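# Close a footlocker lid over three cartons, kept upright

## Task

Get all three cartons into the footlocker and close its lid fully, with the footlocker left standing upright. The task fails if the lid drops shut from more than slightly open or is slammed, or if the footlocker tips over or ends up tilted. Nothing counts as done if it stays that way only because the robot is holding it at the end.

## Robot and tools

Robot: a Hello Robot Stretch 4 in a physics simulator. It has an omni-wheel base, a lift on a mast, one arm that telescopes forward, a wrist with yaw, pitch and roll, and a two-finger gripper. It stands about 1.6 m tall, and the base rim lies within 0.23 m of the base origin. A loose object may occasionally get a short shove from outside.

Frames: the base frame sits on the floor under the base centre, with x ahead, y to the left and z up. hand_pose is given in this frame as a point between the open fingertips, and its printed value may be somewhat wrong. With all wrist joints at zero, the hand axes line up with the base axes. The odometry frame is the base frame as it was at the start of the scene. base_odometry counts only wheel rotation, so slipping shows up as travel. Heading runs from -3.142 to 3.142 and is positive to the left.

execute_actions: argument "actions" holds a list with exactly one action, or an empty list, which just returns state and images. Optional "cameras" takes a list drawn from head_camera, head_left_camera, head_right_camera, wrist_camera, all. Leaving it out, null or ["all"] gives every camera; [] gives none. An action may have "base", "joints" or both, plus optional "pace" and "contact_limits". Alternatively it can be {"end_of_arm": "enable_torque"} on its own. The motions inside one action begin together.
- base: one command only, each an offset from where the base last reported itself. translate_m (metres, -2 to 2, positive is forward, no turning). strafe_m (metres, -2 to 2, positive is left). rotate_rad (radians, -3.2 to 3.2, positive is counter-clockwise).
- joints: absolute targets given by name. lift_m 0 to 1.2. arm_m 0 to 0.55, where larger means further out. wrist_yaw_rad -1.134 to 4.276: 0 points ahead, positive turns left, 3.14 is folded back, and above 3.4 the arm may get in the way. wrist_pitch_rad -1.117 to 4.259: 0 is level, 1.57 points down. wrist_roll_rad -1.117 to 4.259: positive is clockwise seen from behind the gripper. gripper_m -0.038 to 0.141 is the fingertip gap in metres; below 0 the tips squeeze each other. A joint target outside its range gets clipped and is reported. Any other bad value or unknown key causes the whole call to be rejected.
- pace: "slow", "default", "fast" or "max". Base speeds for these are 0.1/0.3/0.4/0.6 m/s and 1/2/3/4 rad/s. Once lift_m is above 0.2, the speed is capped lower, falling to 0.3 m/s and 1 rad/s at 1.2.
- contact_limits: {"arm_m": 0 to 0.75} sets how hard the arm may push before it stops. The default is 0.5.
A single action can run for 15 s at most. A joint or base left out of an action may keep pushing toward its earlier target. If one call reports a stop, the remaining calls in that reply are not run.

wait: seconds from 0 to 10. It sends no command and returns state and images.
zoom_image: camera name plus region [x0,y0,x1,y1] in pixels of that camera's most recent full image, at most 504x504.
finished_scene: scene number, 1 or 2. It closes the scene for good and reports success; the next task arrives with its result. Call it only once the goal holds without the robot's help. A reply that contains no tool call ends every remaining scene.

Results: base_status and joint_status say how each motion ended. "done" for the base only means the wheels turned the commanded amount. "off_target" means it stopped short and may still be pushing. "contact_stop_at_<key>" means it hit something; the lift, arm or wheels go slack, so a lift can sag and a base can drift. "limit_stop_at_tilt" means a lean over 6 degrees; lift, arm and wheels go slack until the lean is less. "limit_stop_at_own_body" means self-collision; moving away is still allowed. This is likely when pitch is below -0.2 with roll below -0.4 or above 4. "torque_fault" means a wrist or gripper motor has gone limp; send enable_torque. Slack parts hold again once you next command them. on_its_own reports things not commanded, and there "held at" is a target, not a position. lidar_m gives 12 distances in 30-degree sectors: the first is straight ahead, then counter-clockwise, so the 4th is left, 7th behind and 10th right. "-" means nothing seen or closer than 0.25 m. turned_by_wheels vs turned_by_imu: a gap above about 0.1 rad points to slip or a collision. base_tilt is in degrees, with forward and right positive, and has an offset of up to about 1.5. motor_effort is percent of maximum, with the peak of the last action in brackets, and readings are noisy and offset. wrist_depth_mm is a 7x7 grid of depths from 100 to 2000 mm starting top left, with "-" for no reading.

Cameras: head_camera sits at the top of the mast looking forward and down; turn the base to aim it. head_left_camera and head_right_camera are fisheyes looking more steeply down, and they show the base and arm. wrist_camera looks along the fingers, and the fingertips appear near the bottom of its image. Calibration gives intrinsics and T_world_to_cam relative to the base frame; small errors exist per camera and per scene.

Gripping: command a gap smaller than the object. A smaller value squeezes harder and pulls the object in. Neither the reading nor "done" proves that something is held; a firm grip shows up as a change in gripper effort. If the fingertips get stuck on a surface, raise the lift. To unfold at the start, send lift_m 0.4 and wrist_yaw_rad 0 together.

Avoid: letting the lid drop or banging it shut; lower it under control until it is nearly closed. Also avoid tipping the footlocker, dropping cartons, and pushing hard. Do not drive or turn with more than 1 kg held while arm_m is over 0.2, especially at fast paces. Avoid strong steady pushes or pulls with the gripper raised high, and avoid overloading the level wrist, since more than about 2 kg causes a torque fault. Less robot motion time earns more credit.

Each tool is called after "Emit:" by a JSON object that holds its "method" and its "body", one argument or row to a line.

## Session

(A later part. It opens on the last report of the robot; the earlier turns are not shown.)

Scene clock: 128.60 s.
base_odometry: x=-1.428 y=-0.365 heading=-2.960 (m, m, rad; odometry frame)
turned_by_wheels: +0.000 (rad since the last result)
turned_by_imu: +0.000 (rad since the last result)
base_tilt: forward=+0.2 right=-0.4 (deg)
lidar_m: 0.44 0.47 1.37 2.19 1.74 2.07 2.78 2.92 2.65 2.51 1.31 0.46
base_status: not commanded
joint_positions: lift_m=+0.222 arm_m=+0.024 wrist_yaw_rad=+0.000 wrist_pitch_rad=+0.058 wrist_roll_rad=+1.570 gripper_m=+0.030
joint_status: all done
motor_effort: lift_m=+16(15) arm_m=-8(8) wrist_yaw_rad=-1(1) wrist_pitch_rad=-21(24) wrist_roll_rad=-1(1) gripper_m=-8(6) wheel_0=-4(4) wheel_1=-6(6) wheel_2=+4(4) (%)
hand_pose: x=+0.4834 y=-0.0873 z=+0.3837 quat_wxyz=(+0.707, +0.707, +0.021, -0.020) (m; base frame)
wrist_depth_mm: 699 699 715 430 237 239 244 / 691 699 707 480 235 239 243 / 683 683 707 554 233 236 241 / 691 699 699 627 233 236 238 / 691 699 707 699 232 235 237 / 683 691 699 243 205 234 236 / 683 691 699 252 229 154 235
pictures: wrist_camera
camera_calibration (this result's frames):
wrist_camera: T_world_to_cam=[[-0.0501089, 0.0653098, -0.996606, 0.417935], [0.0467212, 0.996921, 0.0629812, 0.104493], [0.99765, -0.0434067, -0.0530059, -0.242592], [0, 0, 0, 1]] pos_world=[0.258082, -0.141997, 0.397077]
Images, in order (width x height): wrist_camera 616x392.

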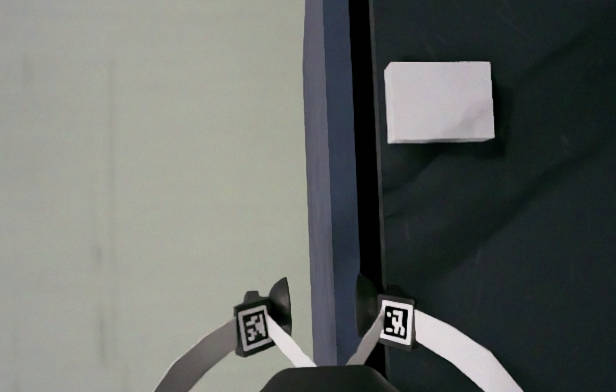

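Emit:
{"method": "execute_actions", "body": {
  "actions": [
    {"joints":{"lift_m":0.209},"pace":"slow"}
  ],
  "cameras": ["wrist_camera"]
}}

Emit:
{"method": "execute_actions", "body": {
  "actions": [
    {"base":{"translate_m":-0.06},"pace":"slow"}
  ],
  "cameras": ["wrist_camera","head_camera"]
}}

Scene clock: 131.63 s.
base_odometry: x=-1.428 y=-0.365 heading=-2.960 (m, m, rad; odometry frame)
turned_by_wheels: +0.000 (rad since the last result)
turned_by_imu: +0.000 (rad since the last result)
base_tilt: forward=+0.2 right=-0.4 (deg)
lidar_m: 0.44 0.45 1.39 2.20 1.78 2.08 2.75 2.91 2.64 2.52 1.35 0.51
base_status: not commanded
joint_positions: lift_m=+0.209 arm_m=+0.024 wrist_yaw_rad=+0.000 wrist_pitch_rad=+0.054 wrist_roll_rad=+1.570 gripper_m=+0.030
joint_status: all done
motor_effort: lift_m=+14(14) arm_m=-7(8) wrist_yaw_rad=+1(1) wrist_pitch_rad=-9(21) wrist_roll_rad=-1(1) gripper_m=-2(8) wheel_0=-4(4) wheel_1=-6(6) wheel_2=+4(4) (%)
hand_pose: x=+0.4833 y=-0.0874 z=+0.3721 quat_wxyz=(+0.707, +0.707, +0.019, -0.019) (m; base frame)
wrist_depth_mm: 699 707 715 521 236 238 243 / 691 699 707 683 222 238 241 / 691 691 707 413 232 236 239 / 691 707 707 466 232 236 237 / 699 691 699 544 232 234 237 / 683 691 707 229 204 233 236 / 683 699 707 227 227 229 234
pictures: wrist_camera
camera_calibration (this result's frames):
wrist_camera: T_world_to_cam=[[-0.0458575, 0.0653325, -0.996809, 0.404354], [0.0469067, 0.996899, 0.0631805, 0.105199], [0.997846, -0.0438598, -0.0487798, -0.244752], [0, 0, 0, 1]] pos_world=[0.257833, -0.142025, 0.384478]
Images, in order (width x height): wrist_camera 616x392.

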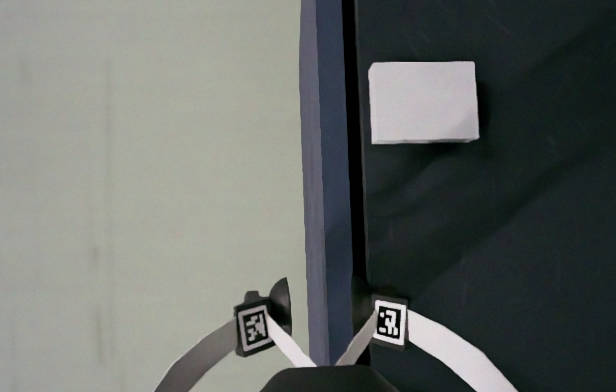

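Scene clock: 133.47 s.
base_odometry: x=-1.369 y=-0.355 heading=-2.960 (m, m, rad; odometry frame)
turned_by_wheels: +0.000 (rad since the last result)
turned_by_imu: +0.000 (rad since the last result)
base_tilt: forward=+0.2 right=-0.5 (deg)
lidar_m: 0.51 0.55 1.46 2.19 1.75 2.09 2.69 2.85 2.62 2.53 1.39 0.54
base_status: done
joint_positions: lift_m=+0.209 arm_m=+0.024 wrist_yaw_rad=+0.000 wrist_pitch_rad=+0.052 wrist_roll_rad=+1.570 gripper_m=+0.030
joint_status: not commanded
motor_effort: lift_m=+16(16) arm_m=-7(7) wrist_yaw_rad=+0(2) wrist_pitch_rad=-4(13) wrist_roll_rad=+0(0) gripper_m=-3(7) wheel_0=-5(7) wheel_1=-5(8) wheel_2=+7(10) (%)
hand_pose: x=+0.4833 y=-0.0874 z=+0.3724 quat_wxyz=(+0.707, +0.707, +0.019, -0.018) (m; base frame)
wrist_depth_mm: 750 759 768 455 298 303 304 / 759 750 768 484 296 300 303 / 741 759 768 530 281 297 303 / 750 768 759 569 291 296 300 / 741 759 759 627 291 296 297 / 741 759 759 296 206 294 297 / 759 750 750 306 287 290 294
pictures: head_camera, wrist_camera
camera_calibration (this result's frames):
wrist_camera: T_world_to_cam=[[-0.0444298, 0.0653169, -0.996875, 0.403978], [0.0465188, 0.996913, 0.0632461, 0.105257], [0.997929, -0.0435634, -0.0473311, -0.245335], [0, 0, 0, 1]] pos_world=[0.257879, -0.142007, 0.384446]
Images, in order (width x height): head_camera 420x560, wrist_camera 616x392.

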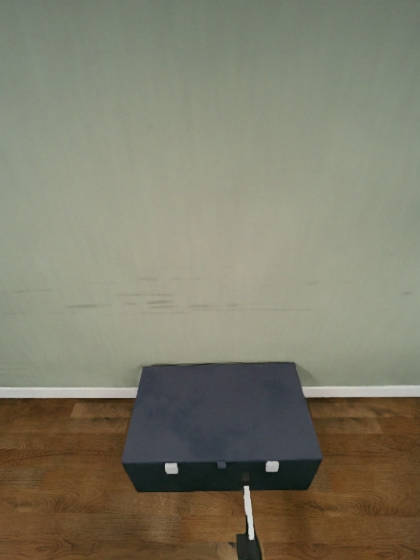

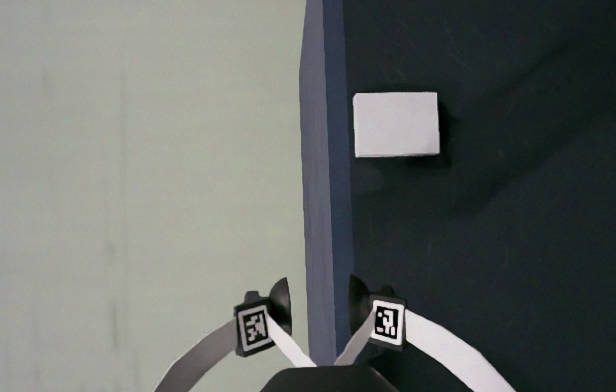

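Emit:
{"method": "finished_scene", "body": {
  "scene": 2
}}

The scene is finished: the task was done.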